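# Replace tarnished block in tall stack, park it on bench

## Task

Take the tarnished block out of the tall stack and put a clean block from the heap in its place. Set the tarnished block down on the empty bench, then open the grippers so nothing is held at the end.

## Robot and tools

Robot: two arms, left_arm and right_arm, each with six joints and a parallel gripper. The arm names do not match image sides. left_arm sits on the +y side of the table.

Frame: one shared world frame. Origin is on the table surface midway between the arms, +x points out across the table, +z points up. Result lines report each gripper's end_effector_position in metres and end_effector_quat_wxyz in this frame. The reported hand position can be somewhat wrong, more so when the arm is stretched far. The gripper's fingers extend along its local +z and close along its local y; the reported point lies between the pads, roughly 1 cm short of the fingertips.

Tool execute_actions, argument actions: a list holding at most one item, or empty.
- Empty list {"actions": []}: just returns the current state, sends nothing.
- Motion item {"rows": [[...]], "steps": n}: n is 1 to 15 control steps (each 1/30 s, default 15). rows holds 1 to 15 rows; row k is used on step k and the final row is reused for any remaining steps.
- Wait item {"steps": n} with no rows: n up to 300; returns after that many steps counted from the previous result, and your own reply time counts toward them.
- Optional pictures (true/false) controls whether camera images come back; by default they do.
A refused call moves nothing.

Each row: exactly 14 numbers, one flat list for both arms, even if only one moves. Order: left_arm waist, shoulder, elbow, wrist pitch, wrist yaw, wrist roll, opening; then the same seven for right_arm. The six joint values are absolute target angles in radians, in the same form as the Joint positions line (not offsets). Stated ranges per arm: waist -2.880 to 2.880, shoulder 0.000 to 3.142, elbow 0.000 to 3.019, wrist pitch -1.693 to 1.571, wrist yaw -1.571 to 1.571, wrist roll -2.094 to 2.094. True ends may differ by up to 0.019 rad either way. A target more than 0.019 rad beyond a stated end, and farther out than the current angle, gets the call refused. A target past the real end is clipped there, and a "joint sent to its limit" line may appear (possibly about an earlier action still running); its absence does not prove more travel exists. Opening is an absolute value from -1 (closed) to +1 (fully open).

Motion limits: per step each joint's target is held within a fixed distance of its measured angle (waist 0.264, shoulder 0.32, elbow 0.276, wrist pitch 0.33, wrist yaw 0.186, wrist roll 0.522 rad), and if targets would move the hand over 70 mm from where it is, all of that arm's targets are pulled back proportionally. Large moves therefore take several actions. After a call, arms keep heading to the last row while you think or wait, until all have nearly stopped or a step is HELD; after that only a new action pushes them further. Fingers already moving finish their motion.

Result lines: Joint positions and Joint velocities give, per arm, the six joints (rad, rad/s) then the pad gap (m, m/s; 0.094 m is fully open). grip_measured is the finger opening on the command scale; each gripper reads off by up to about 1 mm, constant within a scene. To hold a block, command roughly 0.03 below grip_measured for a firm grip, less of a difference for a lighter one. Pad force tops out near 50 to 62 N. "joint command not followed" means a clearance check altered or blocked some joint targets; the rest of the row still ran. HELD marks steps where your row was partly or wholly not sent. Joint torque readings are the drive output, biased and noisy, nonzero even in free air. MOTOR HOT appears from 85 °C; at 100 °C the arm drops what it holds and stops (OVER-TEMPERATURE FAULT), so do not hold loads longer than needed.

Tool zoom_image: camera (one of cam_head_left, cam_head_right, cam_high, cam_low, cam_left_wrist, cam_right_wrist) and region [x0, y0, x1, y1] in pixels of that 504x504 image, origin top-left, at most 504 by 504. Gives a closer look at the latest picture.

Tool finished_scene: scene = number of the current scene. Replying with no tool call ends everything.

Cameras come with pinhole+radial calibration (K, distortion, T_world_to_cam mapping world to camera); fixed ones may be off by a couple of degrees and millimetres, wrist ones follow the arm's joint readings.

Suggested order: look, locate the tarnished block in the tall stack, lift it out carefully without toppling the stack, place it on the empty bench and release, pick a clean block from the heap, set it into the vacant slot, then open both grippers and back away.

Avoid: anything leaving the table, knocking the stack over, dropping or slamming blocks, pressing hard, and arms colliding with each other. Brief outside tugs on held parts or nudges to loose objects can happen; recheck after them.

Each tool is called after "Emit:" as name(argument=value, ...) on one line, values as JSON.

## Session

Emit:
execute_actions(actions=[])

Scene clock: 0.00 s of 7120.00 s.
left_arm: end_effector_position=(+0.2569, -0.3836, +0.3920) grip_measured=+1.000 end_effector_quat_wxyz=(+0.118, +0.007, +0.877, -0.466) | right_arm: end_effector_position=(+0.8184, -0.8392, +0.2434) grip_measured=+1.000 end_effector_quat_wxyz=(+0.562, -0.169, +0.646, -0.488)
Joint positions: left_arm=[-1.017  1.813  1.926 -0.686  0.145 -1.221  0.094] | right_arm=[-0.842  2.545  2.361  0.294 -0.221 -0.947  0.094]
Joint velocities: left_arm=[-0.005  0.015  0.017 -0.012 -0.007  0.022  0.   ] | right_arm=[-0.005 -0.005 -0.002 -0.017 -0.081  0.007  0.   ]
Joint torques (N m, as the arm reports them, + toward a larger angle): no reading
camera_calibration (this result's frames):
cam_left_wrist: T_world_to_cam=[[-0.133424, -0.56616, 0.813425, -0.506705], [-0.899248, 0.41417, 0.14077, 0.341481], [-0.416594, -0.712689, -0.564379, 0.179249], [0, 0, 0, 1]] pos_world=[0.314144, -0.300559, 0.465261]
cam_right_wrist: T_world_to_cam=[[-0.329092, -0.463932, 0.822475, -0.318364], [-0.773984, -0.366452, -0.516394, 0.453508], [0.540969, -0.806524, -0.238479, -0.935625], [0, 0, 0, 1]] pos_world=[0.752381, -0.736114, 0.272908]

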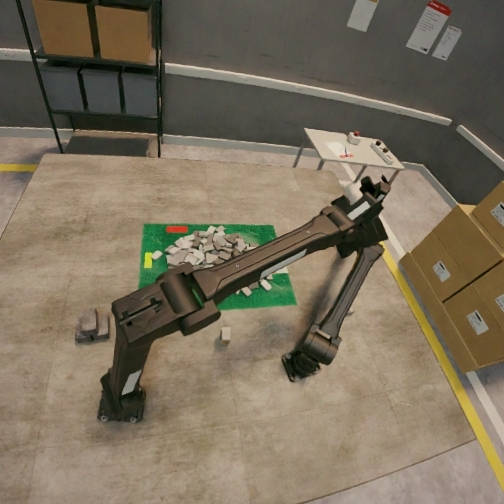

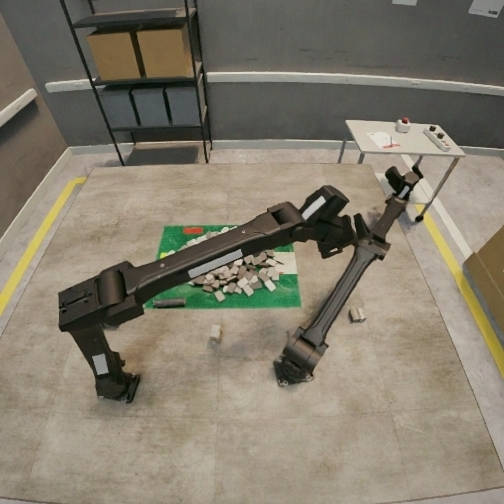

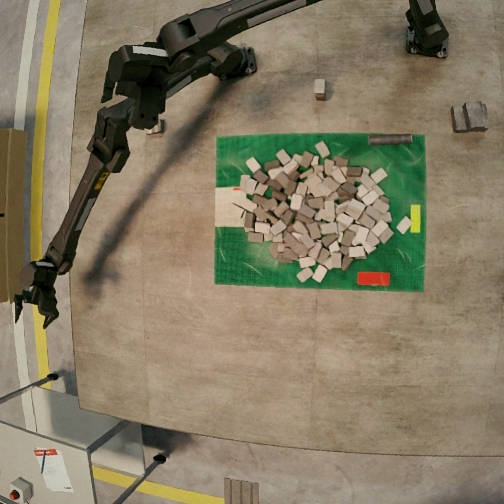

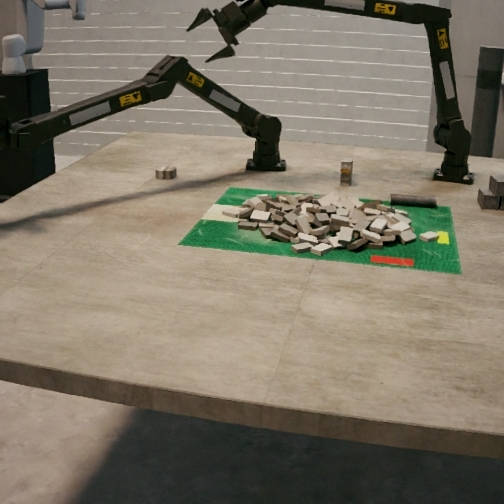

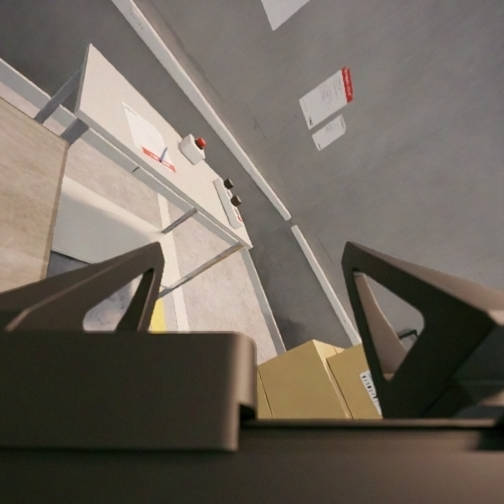

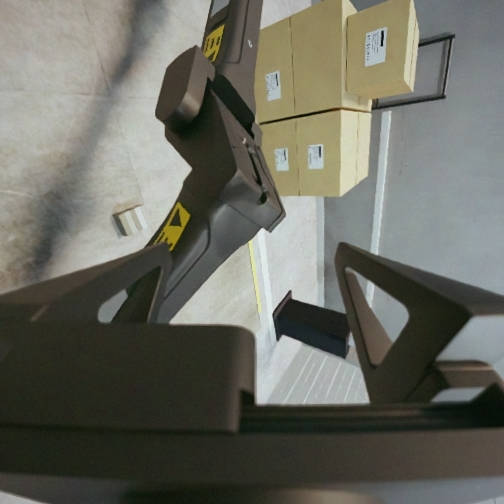

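Emit:
zoom_image(camera="cam_low", region=[320, 145, 376, 201])

Emit:
zoom_image(camera="cam_high", region=[290, 60, 350, 120])

Emit:
zoom_image(camera="cam_high", region=[210, 120, 430, 300])

Emit:
zoom_image(camera="cam_head_right", region=[186, 305, 246, 365])

Emit:
zoom_image(camera="cam_head_left", region=[196, 305, 256, 365])

Region (320, 145, 376, 201) of cam_low's 504x504 image, scaled by 9.000, with more detail than that image has.

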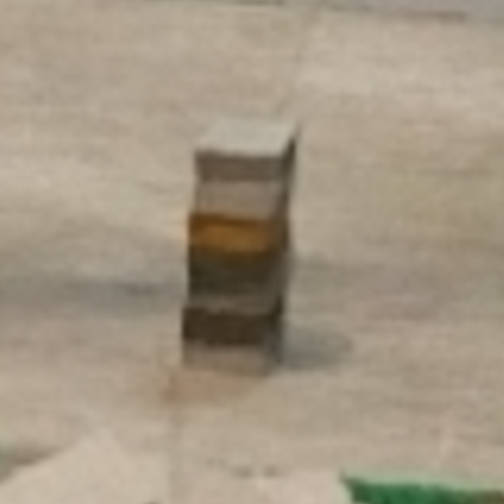

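Region (290, 60, 350, 120) of cam_high's 504x504 image, scaled by 8.400, with more detail than that image has.

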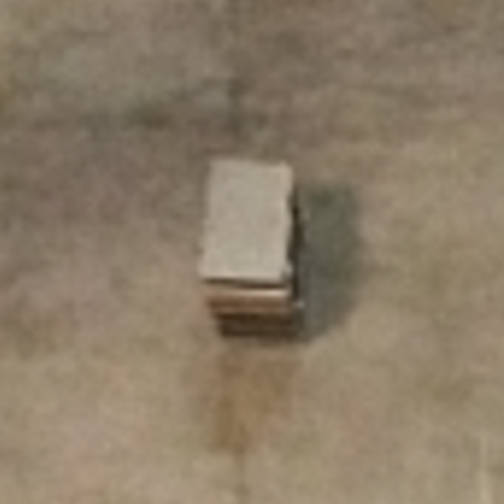

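Region (210, 120, 430, 300) of cam_high's 504x504 image, scaled by 2.291, with more detail than that image has; it fills the top 412 rows of this view, and the rest is white.

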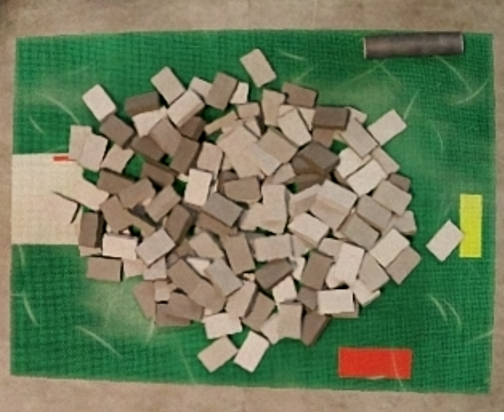

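Region (186, 305, 246, 365) of cam_head_right's 504x504 image, scaled by 8.400, with more detail than that image has.

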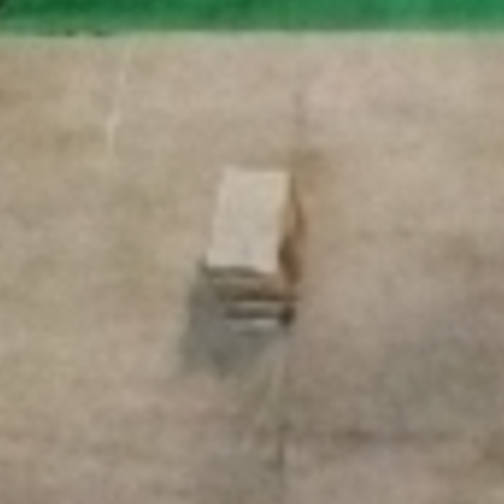

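Region (196, 305, 256, 365) of cam_head_left's 504x504 image, scaled by 8.400, with more detail than that image has.

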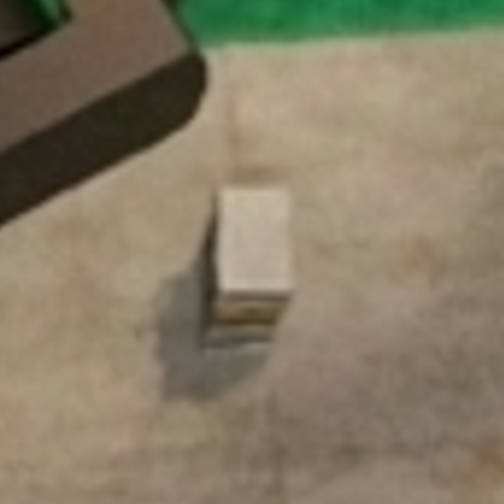

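Emit:
zoom_image(camera="cam_high", region=[349, 145, 409, 205])

Emit:
zoom_image(camera="cam_high", region=[374, 195, 434, 255])

Emit:
zoom_image(camera="cam_low", region=[350, 180, 470, 260])

Region (349, 145, 409, 205) of cam_high's 504x504 image, scaled by 8.400, with more detail than that image has.

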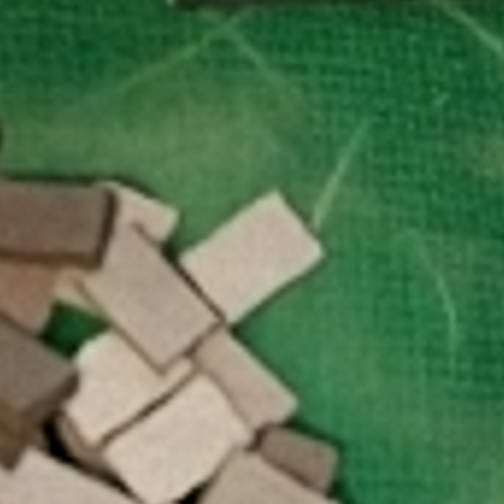

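Region (374, 195, 434, 255) of cam_high's 504x504 image, scaled by 8.400, with more detail than that image has.

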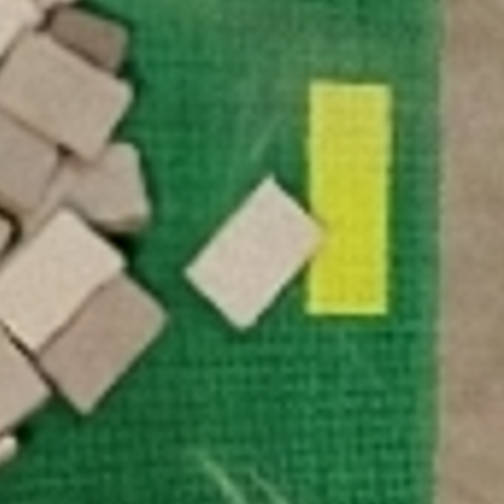

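Region (350, 180, 470, 260) of cam_low's 504x504 image, scaled by 4.200, with more detail than that image has.

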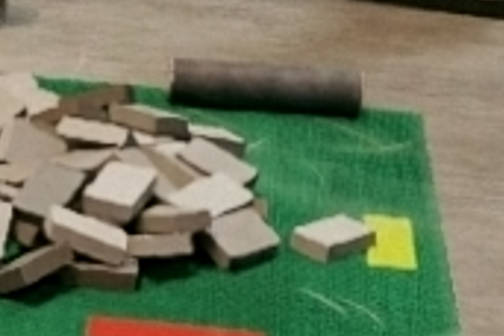

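Emit:
execute_actions(actions=[{"rows":[[-1.012,1.813,1.93,-0.686,0.145,-1.221,1,-0.842,2.545,2.361,0.294,-0.221,-0.947,1],[-1.006,1.813,1.933,-0.686,0.145,-1.221,1,-0.842,2.545,2.361,0.294,-0.221,-0.947,1],[-0.9995,1.813,1.935,-0.686,0.145,-1.221,1,-0.842,2.545,2.361,0.294,-0.221,-0.947,1],[-0.9944,1.813,1.935,-0.686,0.145,-1.221,1,-0.842,2.545,2.361,0.294,-0.221,-0.947,1],[-0.989,1.813,1.935,-0.686,0.145,-1.221,1,-0.842,2.545,2.361,0.294,-0.221,-0.947,1],[-0.9824,1.813,1.935,-0.686,0.145,-1.221,1,-0.842,2.545,2.361,0.294,-0.221,-0.947,1],[-0.9746,1.813,1.935,-0.686,0.145,-1.221,1,-0.842,2.545,2.361,0.294,-0.221,-0.947,1],[-0.9656,1.813,1.935,-0.686,0.145,-1.221,1,-0.842,2.5386,2.361,0.294,-0.221,-0.947,1],[-0.9554,1.813,1.935,-0.686,0.145,-1.221,1,-0.842,2.5321,2.361,0.294,-0.221,-0.947,1],[-0.944,1.813,1.935,-0.686,0.145,-1.221,1,-0.842,2.5257,2.361,0.294,-0.221,-0.947,1],[-0.9314,1.813,1.935,-0.686,0.145,-1.221,1,-0.842,2.5193,2.361,0.2931,-0.221,-0.947,1],[-0.9176,1.813,1.935,-0.686,0.145,-1.221,1,-0.842,2.5129,2.361,0.2906,-0.221,-0.947,1],[-0.9026,1.813,1.935,-0.686,0.145,-1.221,1,-0.842,2.507,2.361,0.2863,-0.221,-0.947,1],[-0.8864,1.813,1.935,-0.686,0.145,-1.221,1,-0.842,2.5025,2.361,0.2803,-0.221,-0.947,1],[-0.869,1.813,1.935,-0.686,0.145,-1.221,1,-0.842,2.4995,2.361,0.2726,-0.221,-0.947,1]],"steps":15}], pictures=false)

Emit:
execute_actions(actions=[{"rows":[[-0.851,1.813,1.935,-0.686,0.145,-1.221,1,-0.842,2.4975,2.361,0.2631,-0.216,-0.9599,1],[-0.833,1.813,1.935,-0.686,0.145,-1.221,1,-0.842,2.4951,2.361,0.252,-0.211,-0.9728,1],[-0.815,1.813,1.935,-0.686,0.145,-1.221,1,-0.842,2.4914,2.361,0.2391,-0.206,-0.9857,1],[-0.797,1.813,1.935,-0.686,0.145,-1.221,1,-0.842,2.4865,2.357,0.2245,-0.201,-0.9986,1],[-0.779,1.813,1.932,-0.686,0.145,-1.221,1,-0.842,2.4806,2.353,0.2082,-0.196,-1.0115,1],[-0.761,1.813,1.929,-0.6918,0.1412,-1.199,1,-0.842,2.4735,2.349,0.1902,-0.191,-1.0244,1],[-0.743,1.813,1.926,-0.6977,0.1373,-1.1769,1,-0.842,2.4655,2.346,0.1705,-0.186,-1.0373,1],[-0.725,1.813,1.9258,-0.7035,0.1335,-1.1549,1,-0.842,2.4563,2.3445,0.149,-0.181,-1.0503,1],[-0.707,1.813,1.9253,-0.7094,0.1296,-1.1328,1,-0.842,2.446,2.3428,0.1259,-0.176,-1.0632,1],[-0.6891,1.813,1.9243,-0.7152,0.1258,-1.1108,1,-0.84,2.4347,2.3401,0.101,-0.171,-1.0761,1],[-0.6711,1.813,1.923,-0.7211,0.1219,-1.0888,1,-0.838,2.4223,2.3364,0.0753,-0.166,-1.089,1],[-0.6531,1.813,1.9213,-0.7269,0.1181,-1.0667,1,-0.836,2.4088,2.3315,0.0495,-0.161,-1.1019,1],[-0.6351,1.813,1.9193,-0.7327,0.1142,-1.0447,1,-0.834,2.3942,2.3256,0.0238,-0.156,-1.1148,1],[-0.6171,1.813,1.9168,-0.7386,0.1104,-1.0226,1,-0.832,2.3785,2.3185,-0.0019,-0.151,-1.1277,1],[-0.5991,1.813,1.914,-0.7444,0.1065,-1.0006,1,-0.8314,2.3623,2.3104,-0.0277,-0.146,-1.1406,1]],"steps":15}], pictures=false)

Emit:
execute_actions(actions=[{"rows":[[-0.5811,1.813,1.9109,-0.7503,0.1027,-0.9786,1,-0.8295,2.3461,2.3012,-0.0534,-0.141,-1.1535,1],[-0.5631,1.813,1.9073,-0.7561,0.0988,-0.9565,1,-0.8263,2.3299,2.291,-0.0791,-0.136,-1.1664,1],[-0.5451,1.813,1.9034,-0.762,0.095,-0.9345,1,-0.8219,2.3137,2.2796,-0.1049,-0.131,-1.1793,1],[-0.5271,1.813,1.8991,-0.7678,0.0911,-0.9124,1,-0.8162,2.2975,2.2672,-0.1306,-0.126,-1.1922,1],[-0.5091,1.813,1.8944,-0.7736,0.0873,-0.8904,1,-0.8092,2.2813,2.2537,-0.1563,-0.121,-1.2051,1],[-0.4911,1.813,1.8894,-0.7795,0.0834,-0.8684,1,-0.8009,2.2651,2.2391,-0.1821,-0.116,-1.218,1],[-0.4731,1.813,1.884,-0.7853,0.0796,-0.8463,1,-0.7914,2.2489,2.2235,-0.2078,-0.111,-1.231,1],[-0.4551,1.813,1.8782,-0.7912,0.0757,-0.8243,1,-0.7807,2.2328,2.2067,-0.2335,-0.106,-1.2439,1],[-0.4371,1.813,1.872,-0.797,0.0719,-0.8022,1,-0.7686,2.2166,2.1889,-0.2593,-0.101,-1.2568,1],[-0.4191,1.813,1.8655,-0.8029,0.068,-0.7802,1,-0.7553,2.2004,2.17,-0.285,-0.096,-1.2697,1],[-0.4011,1.813,1.8586,-0.8087,0.0642,-0.7582,1,-0.7407,2.1842,2.1506,-0.3107,-0.091,-1.2826,1],[-0.3831,1.813,1.8513,-0.8145,0.0603,-0.7361,1,-0.7249,2.168,2.1311,-0.3365,-0.086,-1.2955,1],[-0.3651,1.813,1.8438,-0.8204,0.0565,-0.7141,1,-0.7078,2.1518,2.1117,-0.3622,-0.081,-1.3084,1],[-0.3471,1.813,1.8364,-0.8262,0.0526,-0.692,1,-0.6894,2.1356,2.0922,-0.3879,-0.076,-1.3213,1],[-0.3292,1.813,1.8289,-0.8321,0.0488,-0.67,1,-0.6697,2.1194,2.0728,-0.4137,-0.071,-1.3342,1]],"steps":15}], pictures=false)

Emit:
execute_actions(actions=[{"rows":[[-0.3112,1.813,1.8214,-0.8379,0.0449,-0.648,1,-0.6488,2.1032,2.0533,-0.4394,-0.066,-1.3471,1],[-0.2932,1.813,1.8139,-0.8438,0.0411,-0.6259,1,-0.6266,2.087,2.0339,-0.4651,-0.061,-1.36,1],[-0.2752,1.813,1.8065,-0.8496,0.0372,-0.6039,1,-0.6032,2.0708,2.0144,-0.4909,-0.056,-1.3729,1],[-0.2572,1.813,1.799,-0.8554,0.0334,-0.5818,1,-0.5784,2.0546,1.995,-0.5166,-0.051,-1.3858,1],[-0.2392,1.813,1.7915,-0.8613,0.0295,-0.5598,1,-0.5525,2.0384,1.9755,-0.5423,-0.046,-1.3987,1],[-0.2216,1.813,1.7841,-0.8671,0.0257,-0.5378,1,-0.5259,2.0222,1.9561,-0.5681,-0.041,-1.4117,1],[-0.2047,1.813,1.7766,-0.873,0.0218,-0.5157,1,-0.4993,2.006,1.9366,-0.5938,-0.036,-1.4246,1],[-0.1885,1.813,1.7691,-0.8788,0.018,-0.4937,1,-0.4726,1.9898,1.9172,-0.6195,-0.031,-1.4375,1],[-0.173,1.813,1.7616,-0.8847,0.0141,-0.4716,1,-0.446,1.9737,1.8977,-0.6453,-0.026,-1.4504,1],[-0.1583,1.813,1.7542,-0.8905,0.0103,-0.4496,1,-0.4194,1.9575,1.8783,-0.671,-0.021,-1.4633,1],[-0.1442,1.813,1.7467,-0.8963,0.0064,-0.4276,1,-0.3928,1.9413,1.8588,-0.6967,-0.016,-1.4762,1],[-0.1309,1.813,1.7392,-0.9022,0.0026,-0.4055,1,-0.3661,1.9251,1.8394,-0.7225,-0.011,-1.4891,1],[-0.1183,1.813,1.7318,-0.908,-0.0013,-0.3835,1,-0.3395,1.9089,1.8199,-0.7482,-0.006,-1.502,1],[-0.1064,1.813,1.7243,-0.9139,-0.004,-0.3614,1,-0.3129,1.8927,1.8005,-0.7739,-0.001,-1.5149,1],[-0.0953,1.813,1.7168,-0.9197,-0.005,-0.3394,1,-0.2863,1.8765,1.781,-0.7997,0.004,-1.5278,1]],"steps":15}], pictures=false)

Emit:
execute_actions(actions=[{"rows":[[-0.0848,1.8147,1.7093,-0.9256,-0.005,-0.3174,0.975,-0.2596,1.8603,1.7616,-0.8254,0.005,-1.5407,1],[-0.0751,1.8165,1.7019,-0.9314,-0.005,-0.2953,0.95,-0.233,1.8441,1.7421,-0.8511,0.005,-1.5536,1],[-0.0661,1.8182,1.6944,-0.9372,-0.005,-0.2733,0.925,-0.2064,1.8279,1.7227,-0.8769,0.005,-1.5665,1],[-0.0578,1.8199,1.6869,-0.9431,-0.005,-0.2512,0.9,-0.1798,1.8117,1.7032,-0.9026,0.005,-1.5794,1],[-0.0503,1.8216,1.6795,-0.9489,-0.005,-0.2292,0.875,-0.1532,1.7955,1.6838,-0.9283,0.005,-1.5924,1],[-0.0435,1.8234,1.672,-0.9548,-0.005,-0.2072,0.85,-0.1265,1.7793,1.6644,-0.9541,0.005,-1.6053,1],[-0.0373,1.8251,1.6645,-0.9606,-0.005,-0.1851,0.825,-0.0999,1.7631,1.6449,-0.9798,0.005,-1.6182,1],[-0.0319,1.8268,1.657,-0.9665,-0.005,-0.1631,0.8,-0.0733,1.7469,1.6255,-1.0055,0.005,-1.6311,1],[-0.0273,1.8285,1.6496,-0.9723,-0.005,-0.141,0.775,-0.0467,1.7307,1.606,-1.0313,0.005,-1.644,1],[-0.0233,1.8303,1.6421,-0.9782,-0.005,-0.119,0.75,-0.02,1.7145,1.5866,-1.057,0.005,-1.6569,1],[-0.0201,1.832,1.6346,-0.984,-0.005,-0.097,0.725,0.0066,1.6984,1.5671,-1.0819,0.005,-1.6698,1],[-0.0175,1.8337,1.6272,-0.9898,-0.005,-0.0749,0.7,0.0332,1.6822,1.5477,-1.105,0.005,-1.6827,1],[-0.0157,1.8355,1.6197,-0.9957,-0.005,-0.0529,0.675,0.0598,1.666,1.5282,-1.1265,0.005,-1.6956,1],[-0.0147,1.8372,1.6122,-1.0015,-0.005,-0.0308,0.65,0.0865,1.6498,1.5088,-1.1462,0.005,-1.7085,1],[-0.0143,1.8389,1.6047,-1.0074,-0.005,-0.0088,0.625,0.1131,1.6336,1.4893,-1.1642,0.005,-1.7214,1]],"steps":15}], pictures=false)

Emit:
execute_actions(actions=[{"rows":[[-0.0143,1.8406,1.5973,-1.0132,-0.005,0.0132,0.6,0.1397,1.6174,1.4699,-1.1805,0.005,-1.7343,1],[-0.0143,1.8424,1.5898,-1.0191,-0.005,0.0353,0.575,0.1663,1.6012,1.4504,-1.1951,0.005,-1.7472,1],[-0.0143,1.8441,1.5823,-1.0249,-0.005,0.0573,0.55,0.1929,1.585,1.431,-1.208,0.005,-1.7601,1],[-0.0143,1.8458,1.5749,-1.0307,-0.005,0.0794,0.525,0.2196,1.5688,1.4115,-1.2191,0.005,-1.773,1],[-0.0143,1.8475,1.5674,-1.0366,-0.005,0.1014,0.5,0.2462,1.5526,1.3921,-1.2286,0.005,-1.786,1],[-0.0143,1.8493,1.5599,-1.0424,-0.005,0.1234,0.475,0.2728,1.5364,1.3726,-1.2363,0.005,-1.7989,1],[-0.0143,1.851,1.5524,-1.0483,-0.005,0.1455,0.45,0.2994,1.5202,1.3532,-1.2423,0.005,-1.8118,1],[-0.0143,1.8527,1.545,-1.0541,-0.005,0.1675,0.425,0.3261,1.504,1.3337,-1.2466,0.005,-1.8247,1],[-0.0143,1.8544,1.5375,-1.06,-0.005,0.1896,0.4,0.3527,1.4878,1.3143,-1.2491,0.005,-1.8376,1],[-0.0143,1.8562,1.53,-1.0658,-0.005,0.2116,0.375,0.3793,1.4716,1.2948,-1.25,0.005,-1.8505,1],[-0.0143,1.8579,1.5226,-1.0716,-0.005,0.2336,0.35,0.4059,1.4554,1.2754,-1.25,0.005,-1.8634,1],[-0.0143,1.8596,1.5151,-1.0775,-0.005,0.2557,0.325,0.4326,1.4392,1.2559,-1.25,0.005,-1.8763,1],[-0.0143,1.8614,1.5076,-1.0833,-0.005,0.2777,0.3,0.4592,1.4231,1.2365,-1.25,0.005,-1.8892,1],[-0.0143,1.8631,1.5001,-1.0892,-0.005,0.2998,0.275,0.4858,1.4069,1.217,-1.25,0.005,-1.9021,1],[-0.0143,1.8648,1.4927,-1.095,-0.005,0.3218,0.25,0.5124,1.3907,1.1976,-1.25,0.005,-1.915,1]],"steps":15}], pictures=false)

Emit:
execute_actions(actions=[{"rows":[[-0.0143,1.8665,1.4852,-1.095,-0.005,0.3438,0.225,0.539,1.3745,1.1782,-1.25,0.005,-1.915,1],[-0.0143,1.8683,1.4777,-1.095,-0.005,0.3659,0.2,0.5657,1.3583,1.1587,-1.25,0.005,-1.915,1],[-0.0143,1.87,1.4704,-1.095,-0.005,0.3879,0.175,0.5923,1.3421,1.1393,-1.25,0.005,-1.915,1],[-0.0143,1.8717,1.4635,-1.095,-0.005,0.41,0.15,0.6189,1.3259,1.1198,-1.25,0.005,-1.915,1],[-0.0143,1.8734,1.457,-1.095,-0.005,0.432,0.125,0.6455,1.3103,1.1004,-1.25,0.005,-1.915,1],[-0.0143,1.8752,1.4508,-1.095,-0.005,0.454,0.1,0.6722,1.2957,1.0809,-1.25,0.005,-1.915,1],[-0.0143,1.8769,1.445,-1.095,-0.005,0.4761,0.075,0.6988,1.2822,1.0615,-1.25,0.005,-1.915,1],[-0.0143,1.8786,1.4396,-1.095,-0.005,0.4981,0.05,0.7254,1.2698,1.042,-1.247,0.005,-1.915,1],[-0.0143,1.8804,1.4346,-1.095,-0.005,0.52,0.025,0.752,1.2585,1.0226,-1.244,0.005,-1.915,1],[-0.0143,1.8821,1.4299,-1.095,-0.005,0.535,0,0.7787,1.2482,1.0031,-1.241,0.005,-1.915,1],[-0.0143,1.8838,1.4256,-1.095,-0.005,0.542,0,0.8053,1.239,0.9837,-1.238,0.005,-1.915,1],[-0.0143,1.8855,1.4217,-1.095,-0.005,0.542,0,0.8311,1.231,0.9642,-1.235,0.005,-1.915,1],[-0.0143,1.8873,1.4181,-1.095,-0.005,0.542,0,0.855,1.2239,0.9448,-1.2325,0.005,-1.915,1],[-0.0143,1.889,1.415,-1.095,-0.005,0.542,0,0.8772,1.218,0.9253,-1.2305,0.005,-1.915,1],[-0.0143,1.8907,1.4122,-1.095,-0.005,0.542,0,0.8976,1.2131,0.9059,-1.2275,0.005,-1.915,1]],"steps":15}], pictures=false)

Emit:
execute_actions(actions=[{"rows":[[-0.0143,1.8924,1.4097,-1.095,-0.005,0.542,0,0.9163,1.2094,0.8864,-1.2227,0.005,-1.915,1],[-0.0143,1.8942,1.4077,-1.095,-0.005,0.542,0,0.9331,1.2067,0.867,-1.216,0.005,-1.915,1],[-0.0143,1.8959,1.406,-1.095,-0.005,0.542,0,0.9482,1.205,0.8475,-1.2078,0.005,-1.915,1],[-0.0143,1.8976,1.4047,-1.095,-0.005,0.542,0,0.9615,1.2045,0.8281,-1.1983,0.005,-1.915,1],[-0.0143,1.8994,1.4037,-1.095,-0.005,0.542,0,0.9731,1.2045,0.8091,-1.1877,0.005,-1.915,1],[-0.0143,1.9011,1.4032,-1.095,-0.005,0.542,0,0.9828,1.2045,0.7913,-1.1761,0.005,-1.915,1],[-0.0143,1.9028,1.403,-1.095,-0.005,0.542,0,0.9908,1.2045,0.7745,-1.1638,0.005,-1.915,1],[-0.0143,1.9045,1.403,-1.095,-0.005,0.542,0,0.997,1.2045,0.7589,-1.1509,0.005,-1.915,1],[-0.0143,1.9063,1.403,-1.095,-0.005,0.542,0,1.0015,1.2045,0.7443,-1.1377,0.005,-1.915,1],[-0.0143,1.908,1.403,-1.095,-0.005,0.542,0,1.0041,1.2045,0.7308,-1.1242,0.005,-1.915,1],[-0.0143,1.908,1.403,-1.095,-0.005,0.542,0,1.005,1.2045,0.7184,-1.1107,0.005,-1.915,1],[-0.0143,1.908,1.403,-1.095,-0.005,0.542,0,1.005,1.2045,0.707,-1.0975,0.005,-1.915,1],[-0.0143,1.908,1.403,-1.095,-0.005,0.542,0,1.005,1.2045,0.6968,-1.0846,0.005,-1.915,1],[-0.0143,1.908,1.403,-1.095,-0.005,0.542,0,1.005,1.2045,0.6876,-1.0723,0.005,-1.915,1],[-0.0143,1.908,1.403,-1.095,-0.005,0.542,0,1.005,1.2045,0.6795,-1.0607,0.005,-1.915,1]],"steps":15}], pictures=false)

Emit:
execute_actions(actions=[{"rows":[[-0.0143,1.908,1.403,-1.095,-0.005,0.542,0,1.005,1.2045,0.6724,-1.0501,0.005,-1.915,1],[-0.0143,1.908,1.403,-1.095,-0.005,0.542,0,1.005,1.2045,0.6665,-1.0406,0.005,-1.915,1],[-0.0143,1.908,1.403,-1.095,-0.005,0.542,0,1.005,1.2045,0.6616,-1.0324,0.005,-1.915,1],[-0.0143,1.908,1.403,-1.095,-0.005,0.542,0,1.005,1.2045,0.6579,-1.0257,0.005,-1.915,1],[-0.0143,1.908,1.403,-1.095,-0.005,0.542,0,1.005,1.2045,0.6552,-1.0206,0.005,-1.915,1],[-0.0143,1.908,1.403,-1.095,-0.005,0.542,0,1.005,1.2045,0.6535,-1.0175,0.005,-1.915,1],[-0.0143,1.908,1.403,-1.095,-0.005,0.542,0,1.005,1.2045,0.653,-1.0164,0.005,-1.915,1]],"steps":14}], pictures=true)

Emit:
zoom_image(camera="cam_left_wrist", region=[150, 140, 360, 350])

Emit:
zoom_image(camera="cam_right_wrist", region=[170, 150, 340, 320])

Emit:
zoom_image(camera="cam_low", region=[314, 130, 384, 200])

Scene clock: 120.50 s of 7120.00 s.
left_arm: end_effector_position=(+0.3154, -0.3574, +0.3920) grip_measured=+1.000 end_effector_quat_wxyz=(+0.138, -0.029, +0.876, -0.461) | right_arm: end_effector_position=(+0.8177, -0.8386, +0.2508) grip_measured=+1.000 end_effector_quat_wxyz=(+0.563, -0.169, +0.645, -0.489)
Joint positions: left_arm=[-0.933  1.813  1.926 -0.686  0.145 -1.221  0.094] | right_arm=[-0.842  2.536  2.361  0.29  -0.221 -0.947  0.094]
Joint velocities: left_arm=[ 0.493 -0.024 -0.007 -0.002 -0.11   0.037  0.   ] | right_arm=[-0.015 -0.112 -0.007 -0.125  0.007  0.037  0.   ]
Joint torques (N m, as the arm reports them, + toward a larger angle): left_arm=[  2.44 -16.39   9.94   1.02   0.01   0.07] | right_arm=[  0.1  -28.44   9.62   1.21  -0.04   0.15]
Steps of this call (steps 1 to 90: nothing new was sent; then 117.00 s passed at rest; steps 91 to 105: all 15 steps of this action). Readings (joint positions):
91: left_arm=[-1.017 1.813 1.926 -0.686 0.145 -1.221] | right_arm=[-0.842 2.545 2.361 0.294 -0.221 -0.947]
92: left_arm=[-1.017 1.813 1.926 -0.686 0.145 -1.221] | right_arm=[-0.842 2.545 2.361 0.294 -0.221 -0.947]
94: left_arm=[-1.016 1.813 1.926 -0.686 0.145 -1.221] | right_arm=[-0.842 2.545 2.361 0.294 -0.221 -0.947]
98: left_arm=[-1.007 1.813 1.926 -0.686 0.145 -1.221] | right_arm=[-0.842 2.545 2.361 0.294 -0.221 -0.947]
105: the state above

Scene clock: 121.00 s of 7120.00 s.
left_arm: end_effector_position=(+0.5011, -0.2202, +0.3828) grip_measured=+1.000 end_effector_quat_wxyz=(+0.233, -0.115, +0.879, -0.400) | right_arm: end_effector_position=(+0.7995, -0.8383, +0.2947) grip_measured=+1.000 end_effector_quat_wxyz=(+0.482, -0.195, +0.694, -0.497)
Joint positions: left_arm=[-0.636  1.813  1.924 -0.724  0.111 -1.095  0.094] | right_arm=[-0.842  2.411  2.339  0.032 -0.154 -1.081  0.094]
Joint velocities: left_arm=[ 0.484 -0.015 -0.032 -0.159 -0.081  0.549  0.   ] | right_arm=[-0.024 -0.435 -0.222 -0.779  0.168 -0.344  0.   ]
Joint torques (N m, as the arm reports them, + toward a larger angle): left_arm=[  0.53 -16.65   8.65   0.65  -0.08   0.22] | right_arm=[  0.48 -27.08   8.81   1.47   0.13   0.01]
Steps of this call (steps 1 to 15: all 15 steps of this action). Readings (joint positions):
1: left_arm=[-0.915 1.813 1.926 -0.686 0.145 -1.221] | right_arm=[-0.842 2.532 2.361 0.285 -0.221 -0.948]
2: left_arm=[-0.897 1.813 1.926 -0.686 0.145 -1.221] | right_arm=[-0.842 2.527 2.361 0.278 -0.218 -0.951]
4: left_arm=[-0.855 1.813 1.926 -0.686 0.145 -1.221] | right_arm=[-0.842 2.516 2.361 0.258 -0.209 -0.962]
8: left_arm=[-0.768 1.813 1.926 -0.689 0.138 -1.206] | right_arm=[-0.842 2.488 2.361 0.197 -0.189 -0.998]
15: the state above

Scene clock: 121.50 s of 7120.00 s.
left_arm: end_effector_position=(+0.6091, -0.0451, +0.3217) grip_measured=+1.000 end_effector_quat_wxyz=(+0.293, -0.109, +0.916, -0.252) | right_arm: end_effector_position=(+0.7796, -0.7334, +0.3262) grip_measured=+1.000 end_effector_quat_wxyz=(+0.371, -0.293, +0.764, -0.440)
Joint positions: left_arm=[-0.374  1.813  1.846 -0.811  0.055 -0.775  0.094] | right_arm=[-0.751  2.145  2.139 -0.34  -0.08  -1.266  0.094]
Joint velocities: left_arm=[ 0.542 -0.024 -0.232 -0.168 -0.095  0.637  0.   ] | right_arm=[ 0.484 -0.425 -0.442 -0.637  0.125 -0.33   0.   ]
Joint torques (N m, as the arm reports them, + toward a larger angle): left_arm=[  0.92 -16.85   8.95   0.53  -0.12   0.19] | right_arm=[  3.44 -21.47   8.42   1.35  -0.04   0.07]
Steps of this call (steps 1 to 15: all 15 steps of this action). Readings (joint positions):
1: left_arm=[-0.619 1.813 1.922 -0.729 0.108 -1.075] | right_arm=[-0.842 2.396 2.331 0.007 -0.149 -1.093]
2: left_arm=[-0.602 1.813 1.920 -0.735 0.104 -1.055] | right_arm=[-0.842 2.380 2.322 -0.019 -0.144 -1.105]
4: left_arm=[-0.570 1.813 1.912 -0.747 0.097 -1.013] | right_arm=[-0.841 2.346 2.303 -0.070 -0.134 -1.131]
8: left_arm=[-0.502 1.813 1.892 -0.771 0.082 -0.928] | right_arm=[-0.830 2.271 2.253 -0.171 -0.113 -1.181]
15: the state above

Scene clock: 122.00 s of 7120.00 s.
left_arm: end_effector_position=(+0.6470, +0.1461, +0.2469) grip_measured=+1.000 end_effector_quat_wxyz=(+0.274, -0.088, +0.953, -0.100) | right_arm: end_effector_position=(+0.7899, -0.4177, +0.2467) grip_measured=+1.000 end_effector_quat_wxyz=(+0.263, -0.526, +0.759, -0.279)
Joint positions: left_arm=[-0.119  1.813  1.733 -0.899 -0.002 -0.445  0.094] | right_arm=[-0.385  1.959  1.867 -0.692 -0.011 -1.431  0.094]
Joint velocities: left_arm=[ 0.376  0.005 -0.217 -0.164 -0.081  0.608  0.   ] | right_arm=[ 0.864 -0.415 -0.598 -0.769  0.125 -0.344  0.   ]
Joint torques (N m, as the arm reports them, + toward a larger angle): left_arm=[  0.04 -16.08   8.74   0.34  -0.1    0.15] | right_arm=[  0.19 -22.3    8.42   1.17  -0.02   0.03]
Steps of this call (steps 1 to 15: all 15 steps of this action). Readings (joint positions):
1: left_arm=[-0.355 1.813 1.838 -0.817 0.050 -0.753] | right_arm=[-0.733 2.131 2.124 -0.362 -0.076 -1.276]
2: left_arm=[-0.336 1.813 1.831 -0.823 0.047 -0.731] | right_arm=[-0.714 2.117 2.108 -0.383 -0.071 -1.287]
4: left_arm=[-0.299 1.813 1.815 -0.835 0.039 -0.687] | right_arm=[-0.673 2.092 2.075 -0.427 -0.063 -1.307]
8: left_arm=[-0.227 1.813 1.785 -0.859 0.023 -0.599] | right_arm=[-0.578 2.047 2.005 -0.518 -0.045 -1.349]
15: the state above

Scene clock: 122.50 s of 7120.00 s.
left_arm: end_effector_position=(+0.6125, +0.2189, +0.1814) grip_measured=+0.639 end_effector_quat_wxyz=(+0.193, +0.025, +0.981, -0.025) | right_arm: end_effector_position=(+0.5948, -0.1062, +0.2184) grip_measured=+1.000 end_effector_quat_wxyz=(-0.124, +0.801, -0.576, +0.106)
Joint positions: left_arm=[-0.025  1.813  1.621 -0.988 -0.004 -0.115  0.077] | right_arm=[ 0.079  1.67   1.54  -1.113 -0.    -1.654  0.094]
Joint velocities: left_arm=[ 0.034  0.005 -0.198 -0.159  0.022  0.637 -0.022] | right_arm=[ 0.816 -0.552 -0.501 -0.603 -0.022 -0.418  0.   ]
Joint torques (N m, as the arm reports them, + toward a larger angle): left_arm=[  0.72 -14.3    8.37   0.06  -0.1    0.13] | right_arm=[ -1.64 -15.43   7.57   0.38   0.06  -0.05]
Steps of this call (steps 1 to 15: all 15 steps of this action). Readings (joint positions):
1: left_arm=[-0.107 1.813 1.726 -0.906 -0.003 -0.423] | right_arm=[-0.356 1.944 1.846 -0.720 -0.007 -1.444]
2: left_arm=[-0.096 1.813 1.718 -0.911 -0.003 -0.401] | right_arm=[-0.326 1.928 1.825 -0.747 -0.005 -1.457]
4: left_arm=[-0.076 1.813 1.703 -0.923 -0.004 -0.357] | right_arm=[-0.265 1.894 1.781 -0.803 -0.002 -1.485]
8: left_arm=[-0.048 1.813 1.673 -0.947 -0.004 -0.269] | right_arm=[-0.139 1.817 1.691 -0.921 -0.000 -1.545]
15: the state above

Scene clock: 123.00 s of 7120.00 s.
left_arm: end_effector_position=(+0.5557, +0.2291, +0.1119) grip_measured=+0.264 end_effector_quat_wxyz=(+0.083, +0.189, +0.978, +0.004) | right_arm: end_effector_position=(+0.3913, +0.0157, +0.2010) grip_measured=+1.000 end_effector_quat_wxyz=(-0.059, +0.942, -0.327, +0.042)
Joint positions: left_arm=[-0.023  1.838  1.508 -1.075 -0.004  0.216  0.059] | right_arm=[ 0.461  1.433  1.247 -1.239  0.001 -1.852  0.094]
Joint velocities: left_arm=[-0.005  0.063 -0.227 -0.178  0.022  0.652 -0.024] | right_arm=[ 0.806 -0.474 -0.545 -0.007  0.007 -0.388  0.   ]
Joint torques (N m, as the arm reports them, + toward a larger angle): left_arm=[  0.88 -13.58   7.84  -0.23  -0.05   0.14] | right_arm=[  0.78 -11.08   7.52   0.14   0.02  -0.01]
Steps of this call (steps 1 to 15: all 15 steps of this action). Readings (joint positions):
1: left_arm=[-0.024 1.813 1.613 -0.993 -0.004 -0.093] | right_arm=[0.106 1.651 1.522 -1.133 -0.000 -1.668]
2: left_arm=[-0.023 1.814 1.606 -0.999 -0.004 -0.071] | right_arm=[0.131 1.634 1.503 -1.151 -0.000 -1.681]
4: left_arm=[-0.023 1.815 1.592 -1.010 -0.004 -0.026] | right_arm=[0.180 1.600 1.465 -1.182 -0.000 -1.709]
8: left_arm=[-0.023 1.821 1.562 -1.034 -0.004 0.062] | right_arm=[0.274 1.538 1.386 -1.223 0.001 -1.762]
15: the state above

Scene clock: 123.50 s of 7120.00 s.
left_arm: end_effector_position=(+0.5179, +0.2354, +0.0637) grip_measured=+0.002 end_effector_quat_wxyz=(+0.020, +0.326, +0.945, +0.005) | right_arm: end_effector_position=(+0.2070, +0.0454, +0.1649) grip_measured=+1.000 end_effector_quat_wxyz=(-0.030, +0.993, -0.109, +0.015)
Joint positions: left_arm=[-0.023  1.864  1.42  -1.086 -0.004  0.499  0.047] | right_arm=[ 0.856  1.223  0.959 -1.24   0.001 -1.905  0.094]
Joint velocities: left_arm=[ 0.005  0.024 -0.076 -0.012 -0.066  0.256 -0.   ] | right_arm=[ 0.718 -0.181 -0.549  0.042 -0.007  0.022  0.   ]
Joint torques (N m, as the arm reports them, + toward a larger angle): left_arm=[  0.84 -13.34   7.34  -0.47  -0.03   0.12] | right_arm=[-0.41 -6.07  6.99  0.64 -0.01  0.  ]
Steps of this call (steps 1 to 15: all 15 steps of this action). Readings (joint positions):
1: left_arm=[-0.023 1.840 1.501 -1.080 -0.004 0.238] | right_arm=[0.489 1.417 1.228 -1.239 0.001 -1.863]
2: left_arm=[-0.023 1.842 1.493 -1.083 -0.004 0.261] | right_arm=[0.516 1.401 1.209 -1.240 0.001 -1.872]
4: left_arm=[-0.023 1.846 1.478 -1.086 -0.004 0.305] | right_arm=[0.570 1.367 1.170 -1.240 0.001 -1.885]
8: left_arm=[-0.023 1.853 1.452 -1.086 -0.004 0.393] | right_arm=[0.675 1.300 1.093 -1.241 0.001 -1.898]
15: the state above

Scene clock: 124.00 s of 7120.00 s.
left_arm: end_effector_position=(+0.5107, +0.2367, +0.0473) grip_measured=+0.002 end_effector_quat_wxyz=(+0.002, +0.340, +0.940, +0.002) | right_arm: end_effector_position=(+0.1392, +0.0107, +0.0789) grip_measured=+1.000 end_effector_quat_wxyz=(+0.014, +0.999, -0.038, -0.005)
Joint positions: left_arm=[-0.023  1.886  1.407 -1.086 -0.004  0.528  0.047] | right_arm=[ 0.997  1.21   0.707 -1.096  0.001 -1.908  0.094]
Joint velocities: left_arm=[ 0.005  0.005 -0.007 -0.007 -0.022 -0.022 -0.   ] | right_arm=[-0.015 -0.005 -0.266  0.369  0.022 -0.007  0.   ]
Joint torques (N m, as the arm reports them, + toward a larger angle): left_arm=[  0.61 -13.74   7.11  -0.5   -0.04   0.16] | right_arm=[ 0.34 -4.62  6.55  0.53  0.   -0.04]
Steps of this call (steps 1 to 15: all 15 steps of this action). Readings (joint positions):
1: left_arm=[-0.023 1.866 1.417 -1.086 -0.004 0.505] | right_arm=[0.879 1.218 0.939 -1.238 0.001 -1.906]
2: left_arm=[-0.023 1.868 1.415 -1.086 -0.004 0.510] | right_arm=[0.900 1.214 0.919 -1.235 0.001 -1.906]
4: left_arm=[-0.023 1.871 1.411 -1.086 -0.004 0.517] | right_arm=[0.935 1.210 0.879 -1.223 0.001 -1.907]
8: left_arm=[-0.023 1.878 1.407 -1.086 -0.004 0.525] | right_arm=[0.981 1.210 0.801 -1.185 0.001 -1.907]
15: the state above

Scene clock: 124.47 s of 7120.00 s.
left_arm: end_effector_position=(+0.5107, +0.2367, +0.0473) grip_measured=+0.002 end_effector_quat_wxyz=(+0.002, +0.341, +0.940, +0.002) | right_arm: end_effector_position=(+0.1392, +0.0105, +0.0657) grip_measured=+1.000 end_effector_quat_wxyz=(-0.000, +0.999, -0.038, +0.001)
Joint positions: left_arm=[-0.023  1.886  1.407 -1.086 -0.004  0.53   0.047] | right_arm=[ 0.997  1.21   0.667 -1.027  0.001 -1.908  0.094]
Joint velocities: left_arm=[-0.015 -0.015  0.002 -0.007  0.051 -0.007  0.   ] | right_arm=[-0.015 -0.005  0.007  0.002  0.022 -0.081  0.   ]
Joint torques (N m, as the arm reports them, + toward a larger angle): left_arm=[  0.56 -13.54   7.11  -0.5   -0.03   0.15] | right_arm=[ 0.71 -5.31  6.24  0.67  0.01 -0.03]
Steps of this call (steps 1 to 14: all 14 steps of this action). Readings (joint positions):
1: left_arm=[-0.023 1.886 1.407 -1.086 -0.004 0.529] | right_arm=[0.997 1.210 0.698 -1.084 0.001 -1.908]
2: left_arm=[-0.023 1.886 1.407 -1.086 -0.004 0.529] | right_arm=[0.997 1.210 0.691 -1.073 0.001 -1.908]
4: left_arm=[-0.023 1.886 1.407 -1.086 -0.004 0.529] | right_arm=[0.997 1.210 0.679 -1.053 0.001 -1.908]
8: left_arm=[-0.023 1.886 1.407 -1.086 -0.004 0.529] | right_arm=[0.997 1.210 0.668 -1.032 0.001 -1.908]
14: the state above
camera_calibration (this result's frames):
cam_left_wrist: T_world_to_cam=[[-0.648395, -0.761283, -0.00571833, 0.506608], [-0.614687, 0.519076, 0.593902, 0.169735], [-0.449159, 0.388598, -0.804517, 0.299858], [0, 0, 0, 1]] pos_world=[0.5675, 0.181042, 0.143332]
cam_right_wrist: T_world_to_cam=[[0.0725177, 0.997366, 0.00157043, -0.0188781], [0.808873, -0.0597336, 0.584941, -0.148481], [0.583494, -0.0411483, -0.811074, 0.0983855], [0, 0, 0, 1]] pos_world=[0.0640637, 0.0140075, 0.16668]

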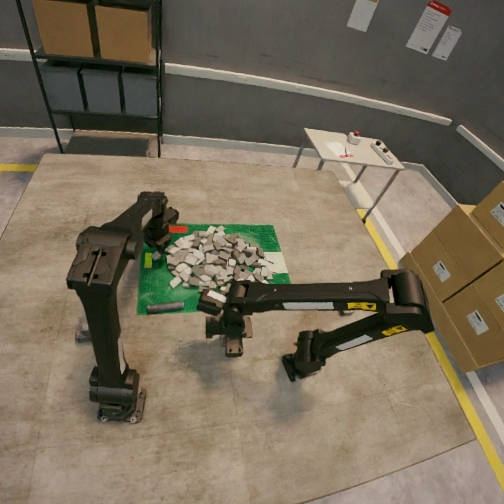

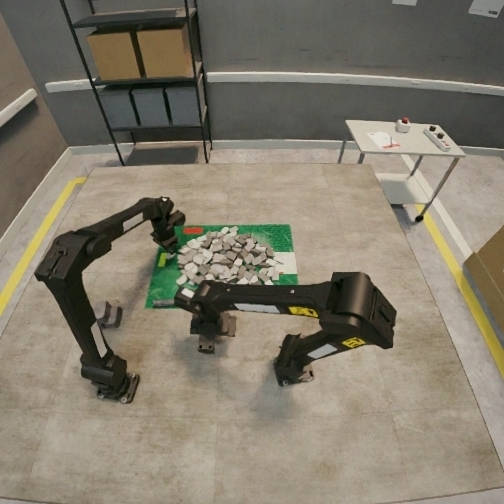

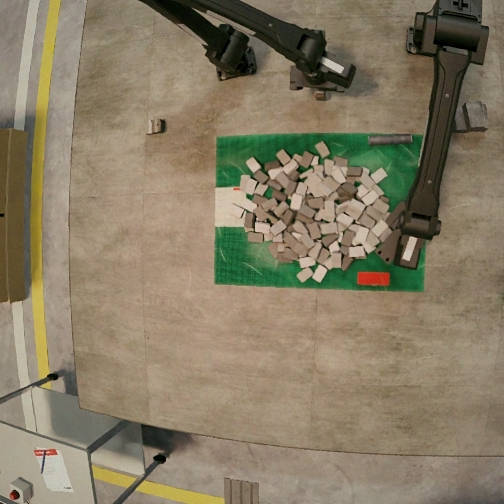

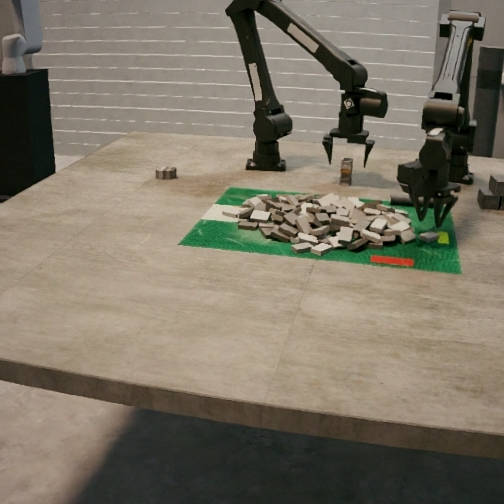

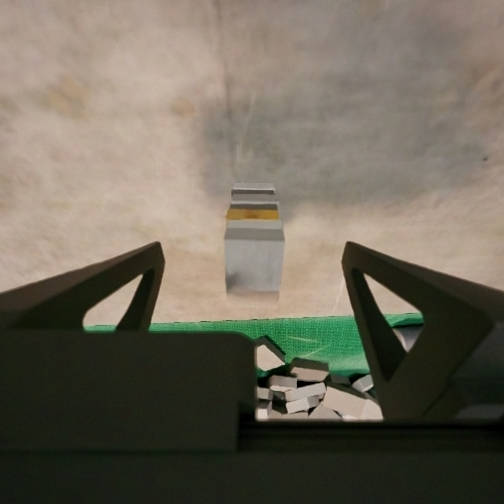

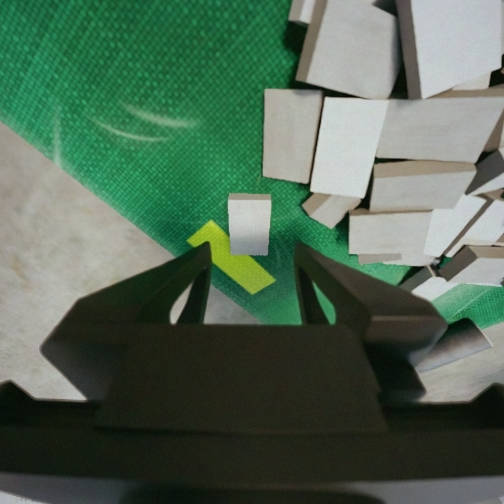

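Region (150, 140, 360, 350) of cam_left_wrist's 504x504 image, scaled by 2.400, with more detail than that image has.

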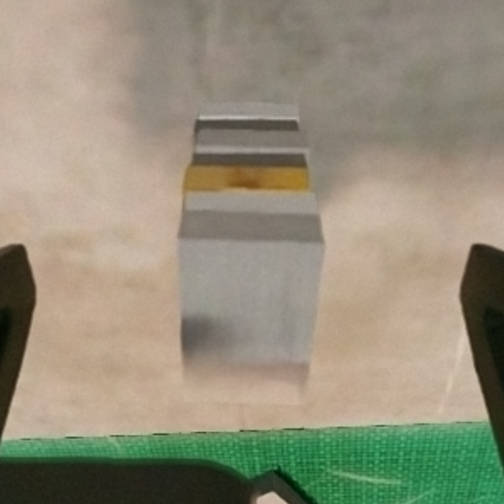

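Region (170, 150, 340, 320) of cam_right_wrist's 504x504 image, scaled by 2.965, with more detail than that image has.

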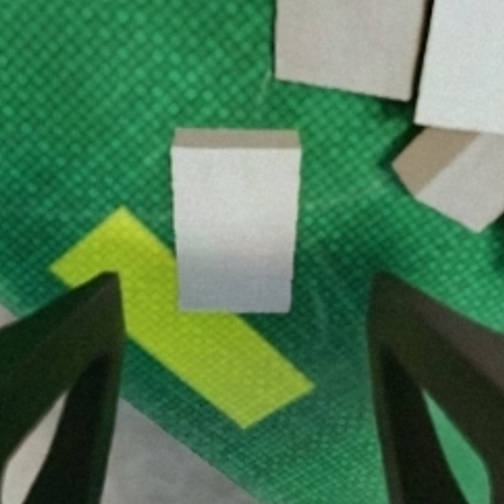

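Region (314, 130, 384, 200) of cam_low's 504x504 image, scaled by 7.200, with more detail than that image has.

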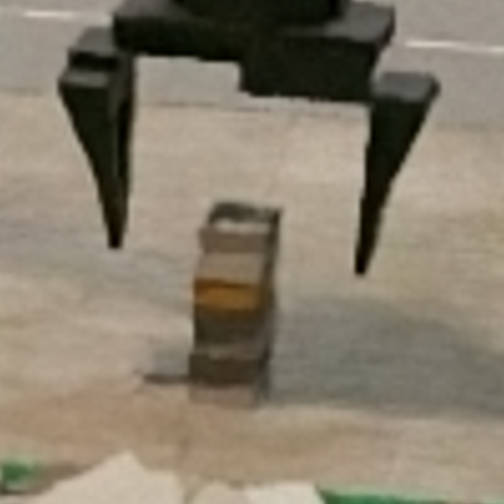

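Emit:
execute_actions(actions=[])

Scene clock: 134.47 s of 7120.00 s.
left_arm: end_effector_position=(+0.5107, +0.2367, +0.0473) grip_measured=+0.002 end_effector_quat_wxyz=(+0.002, +0.341, +0.940, +0.002) | right_arm: end_effector_position=(+0.1392, +0.0105, +0.0657) grip_measured=+1.000 end_effector_quat_wxyz=(-0.000, +0.999, -0.038, +0.001)
Joint positions: left_arm=[-0.023  1.886  1.407 -1.086 -0.004  0.53   0.047] | right_arm=[ 0.997  1.21   0.667 -1.027  0.001 -1.908  0.094]
Joint velocities: left_arm=[ 0.005 -0.005 -0.007 -0.002 -0.051  0.022 -0.001] | right_arm=[-0.005  0.005 -0.007 -0.007 -0.095  0.066  0.   ]
Joint torques (N m, as the arm reports them, + toward a larger angle): left_arm=[  0.94 -13.57   7.13  -0.56  -0.04   0.16] | right_arm=[ 0.73 -5.18  6.26  0.55  0.01 -0.03]
Steps of this call (steps 1 to 15: the robot went on to your last target; steps 16 to 90: nothing new was sent; then 7.00 s passed at rest). Readings (joint positions):
1: left_arm=[-0.023 1.886 1.407 -1.086 -0.004 0.530] | right_arm=[0.997 1.210 0.667 -1.027 0.001 -1.908]
2: left_arm=[-0.023 1.886 1.407 -1.086 -0.004 0.530] | right_arm=[0.997 1.210 0.667 -1.027 0.001 -1.908]
4: left_arm=[-0.023 1.886 1.407 -1.086 -0.004 0.530] | right_arm=[0.997 1.210 0.667 -1.027 0.001 -1.908]
8: left_arm=[-0.023 1.886 1.407 -1.086 -0.004 0.530] | right_arm=[0.997 1.210 0.667 -1.027 0.001 -1.908]
90: the state above
All arms were judged still, so your last target was given up. Only a new action makes them travel on or press farther. Fingers that are still opening or closing keep moving.
camera_calibration (this result's frames):
cam_left_wrist: T_world_to_cam=[[-0.648395, -0.761283, -0.00571833, 0.506608], [-0.614687, 0.519076, 0.593902, 0.169735], [-0.449159, 0.388598, -0.804517, 0.299858], [0, 0, 0, 1]] pos_world=[0.5675, 0.181042, 0.143332]
cam_right_wrist: T_world_to_cam=[[0.0725177, 0.997366, 0.00157043, -0.0188781], [0.808873, -0.0597336, 0.584941, -0.148481], [0.583494, -0.0411483, -0.811074, 0.0983855], [0, 0, 0, 1]] pos_world=[0.0640637, 0.0140075, 0.16668]

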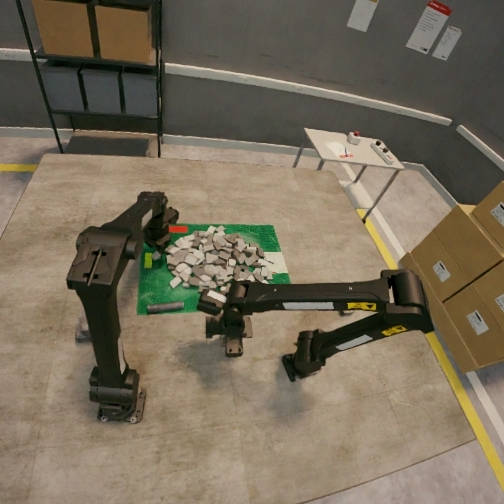

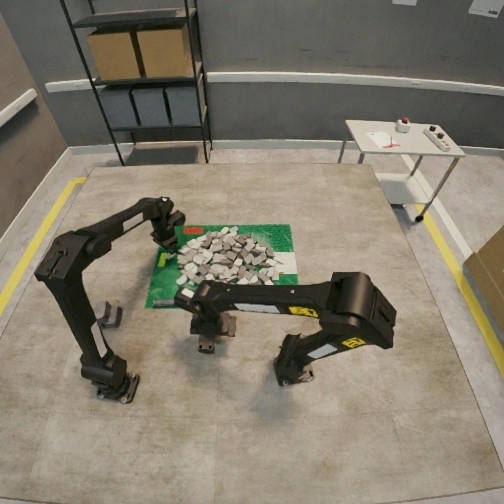

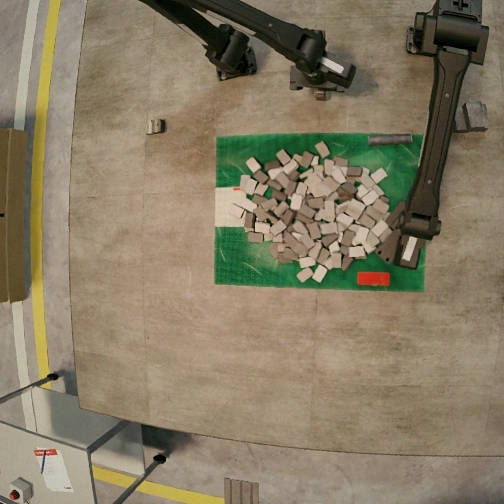

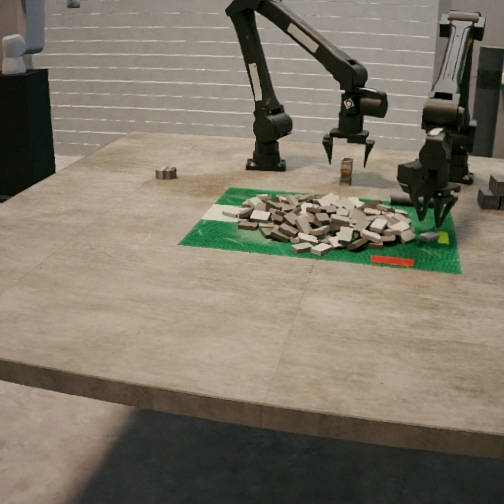

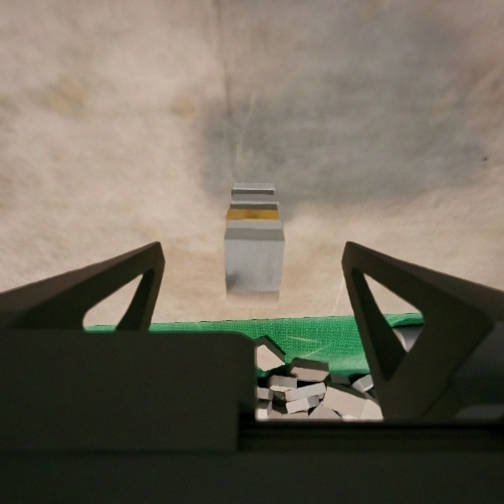

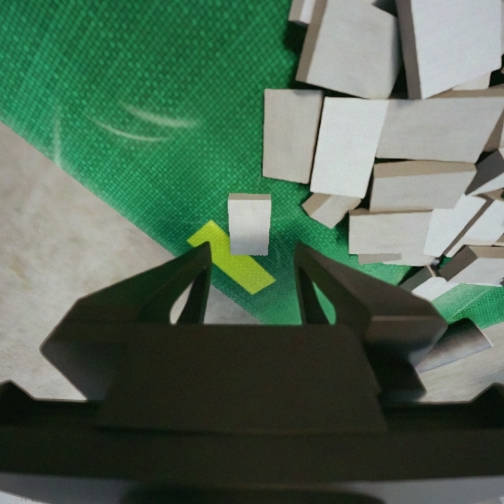

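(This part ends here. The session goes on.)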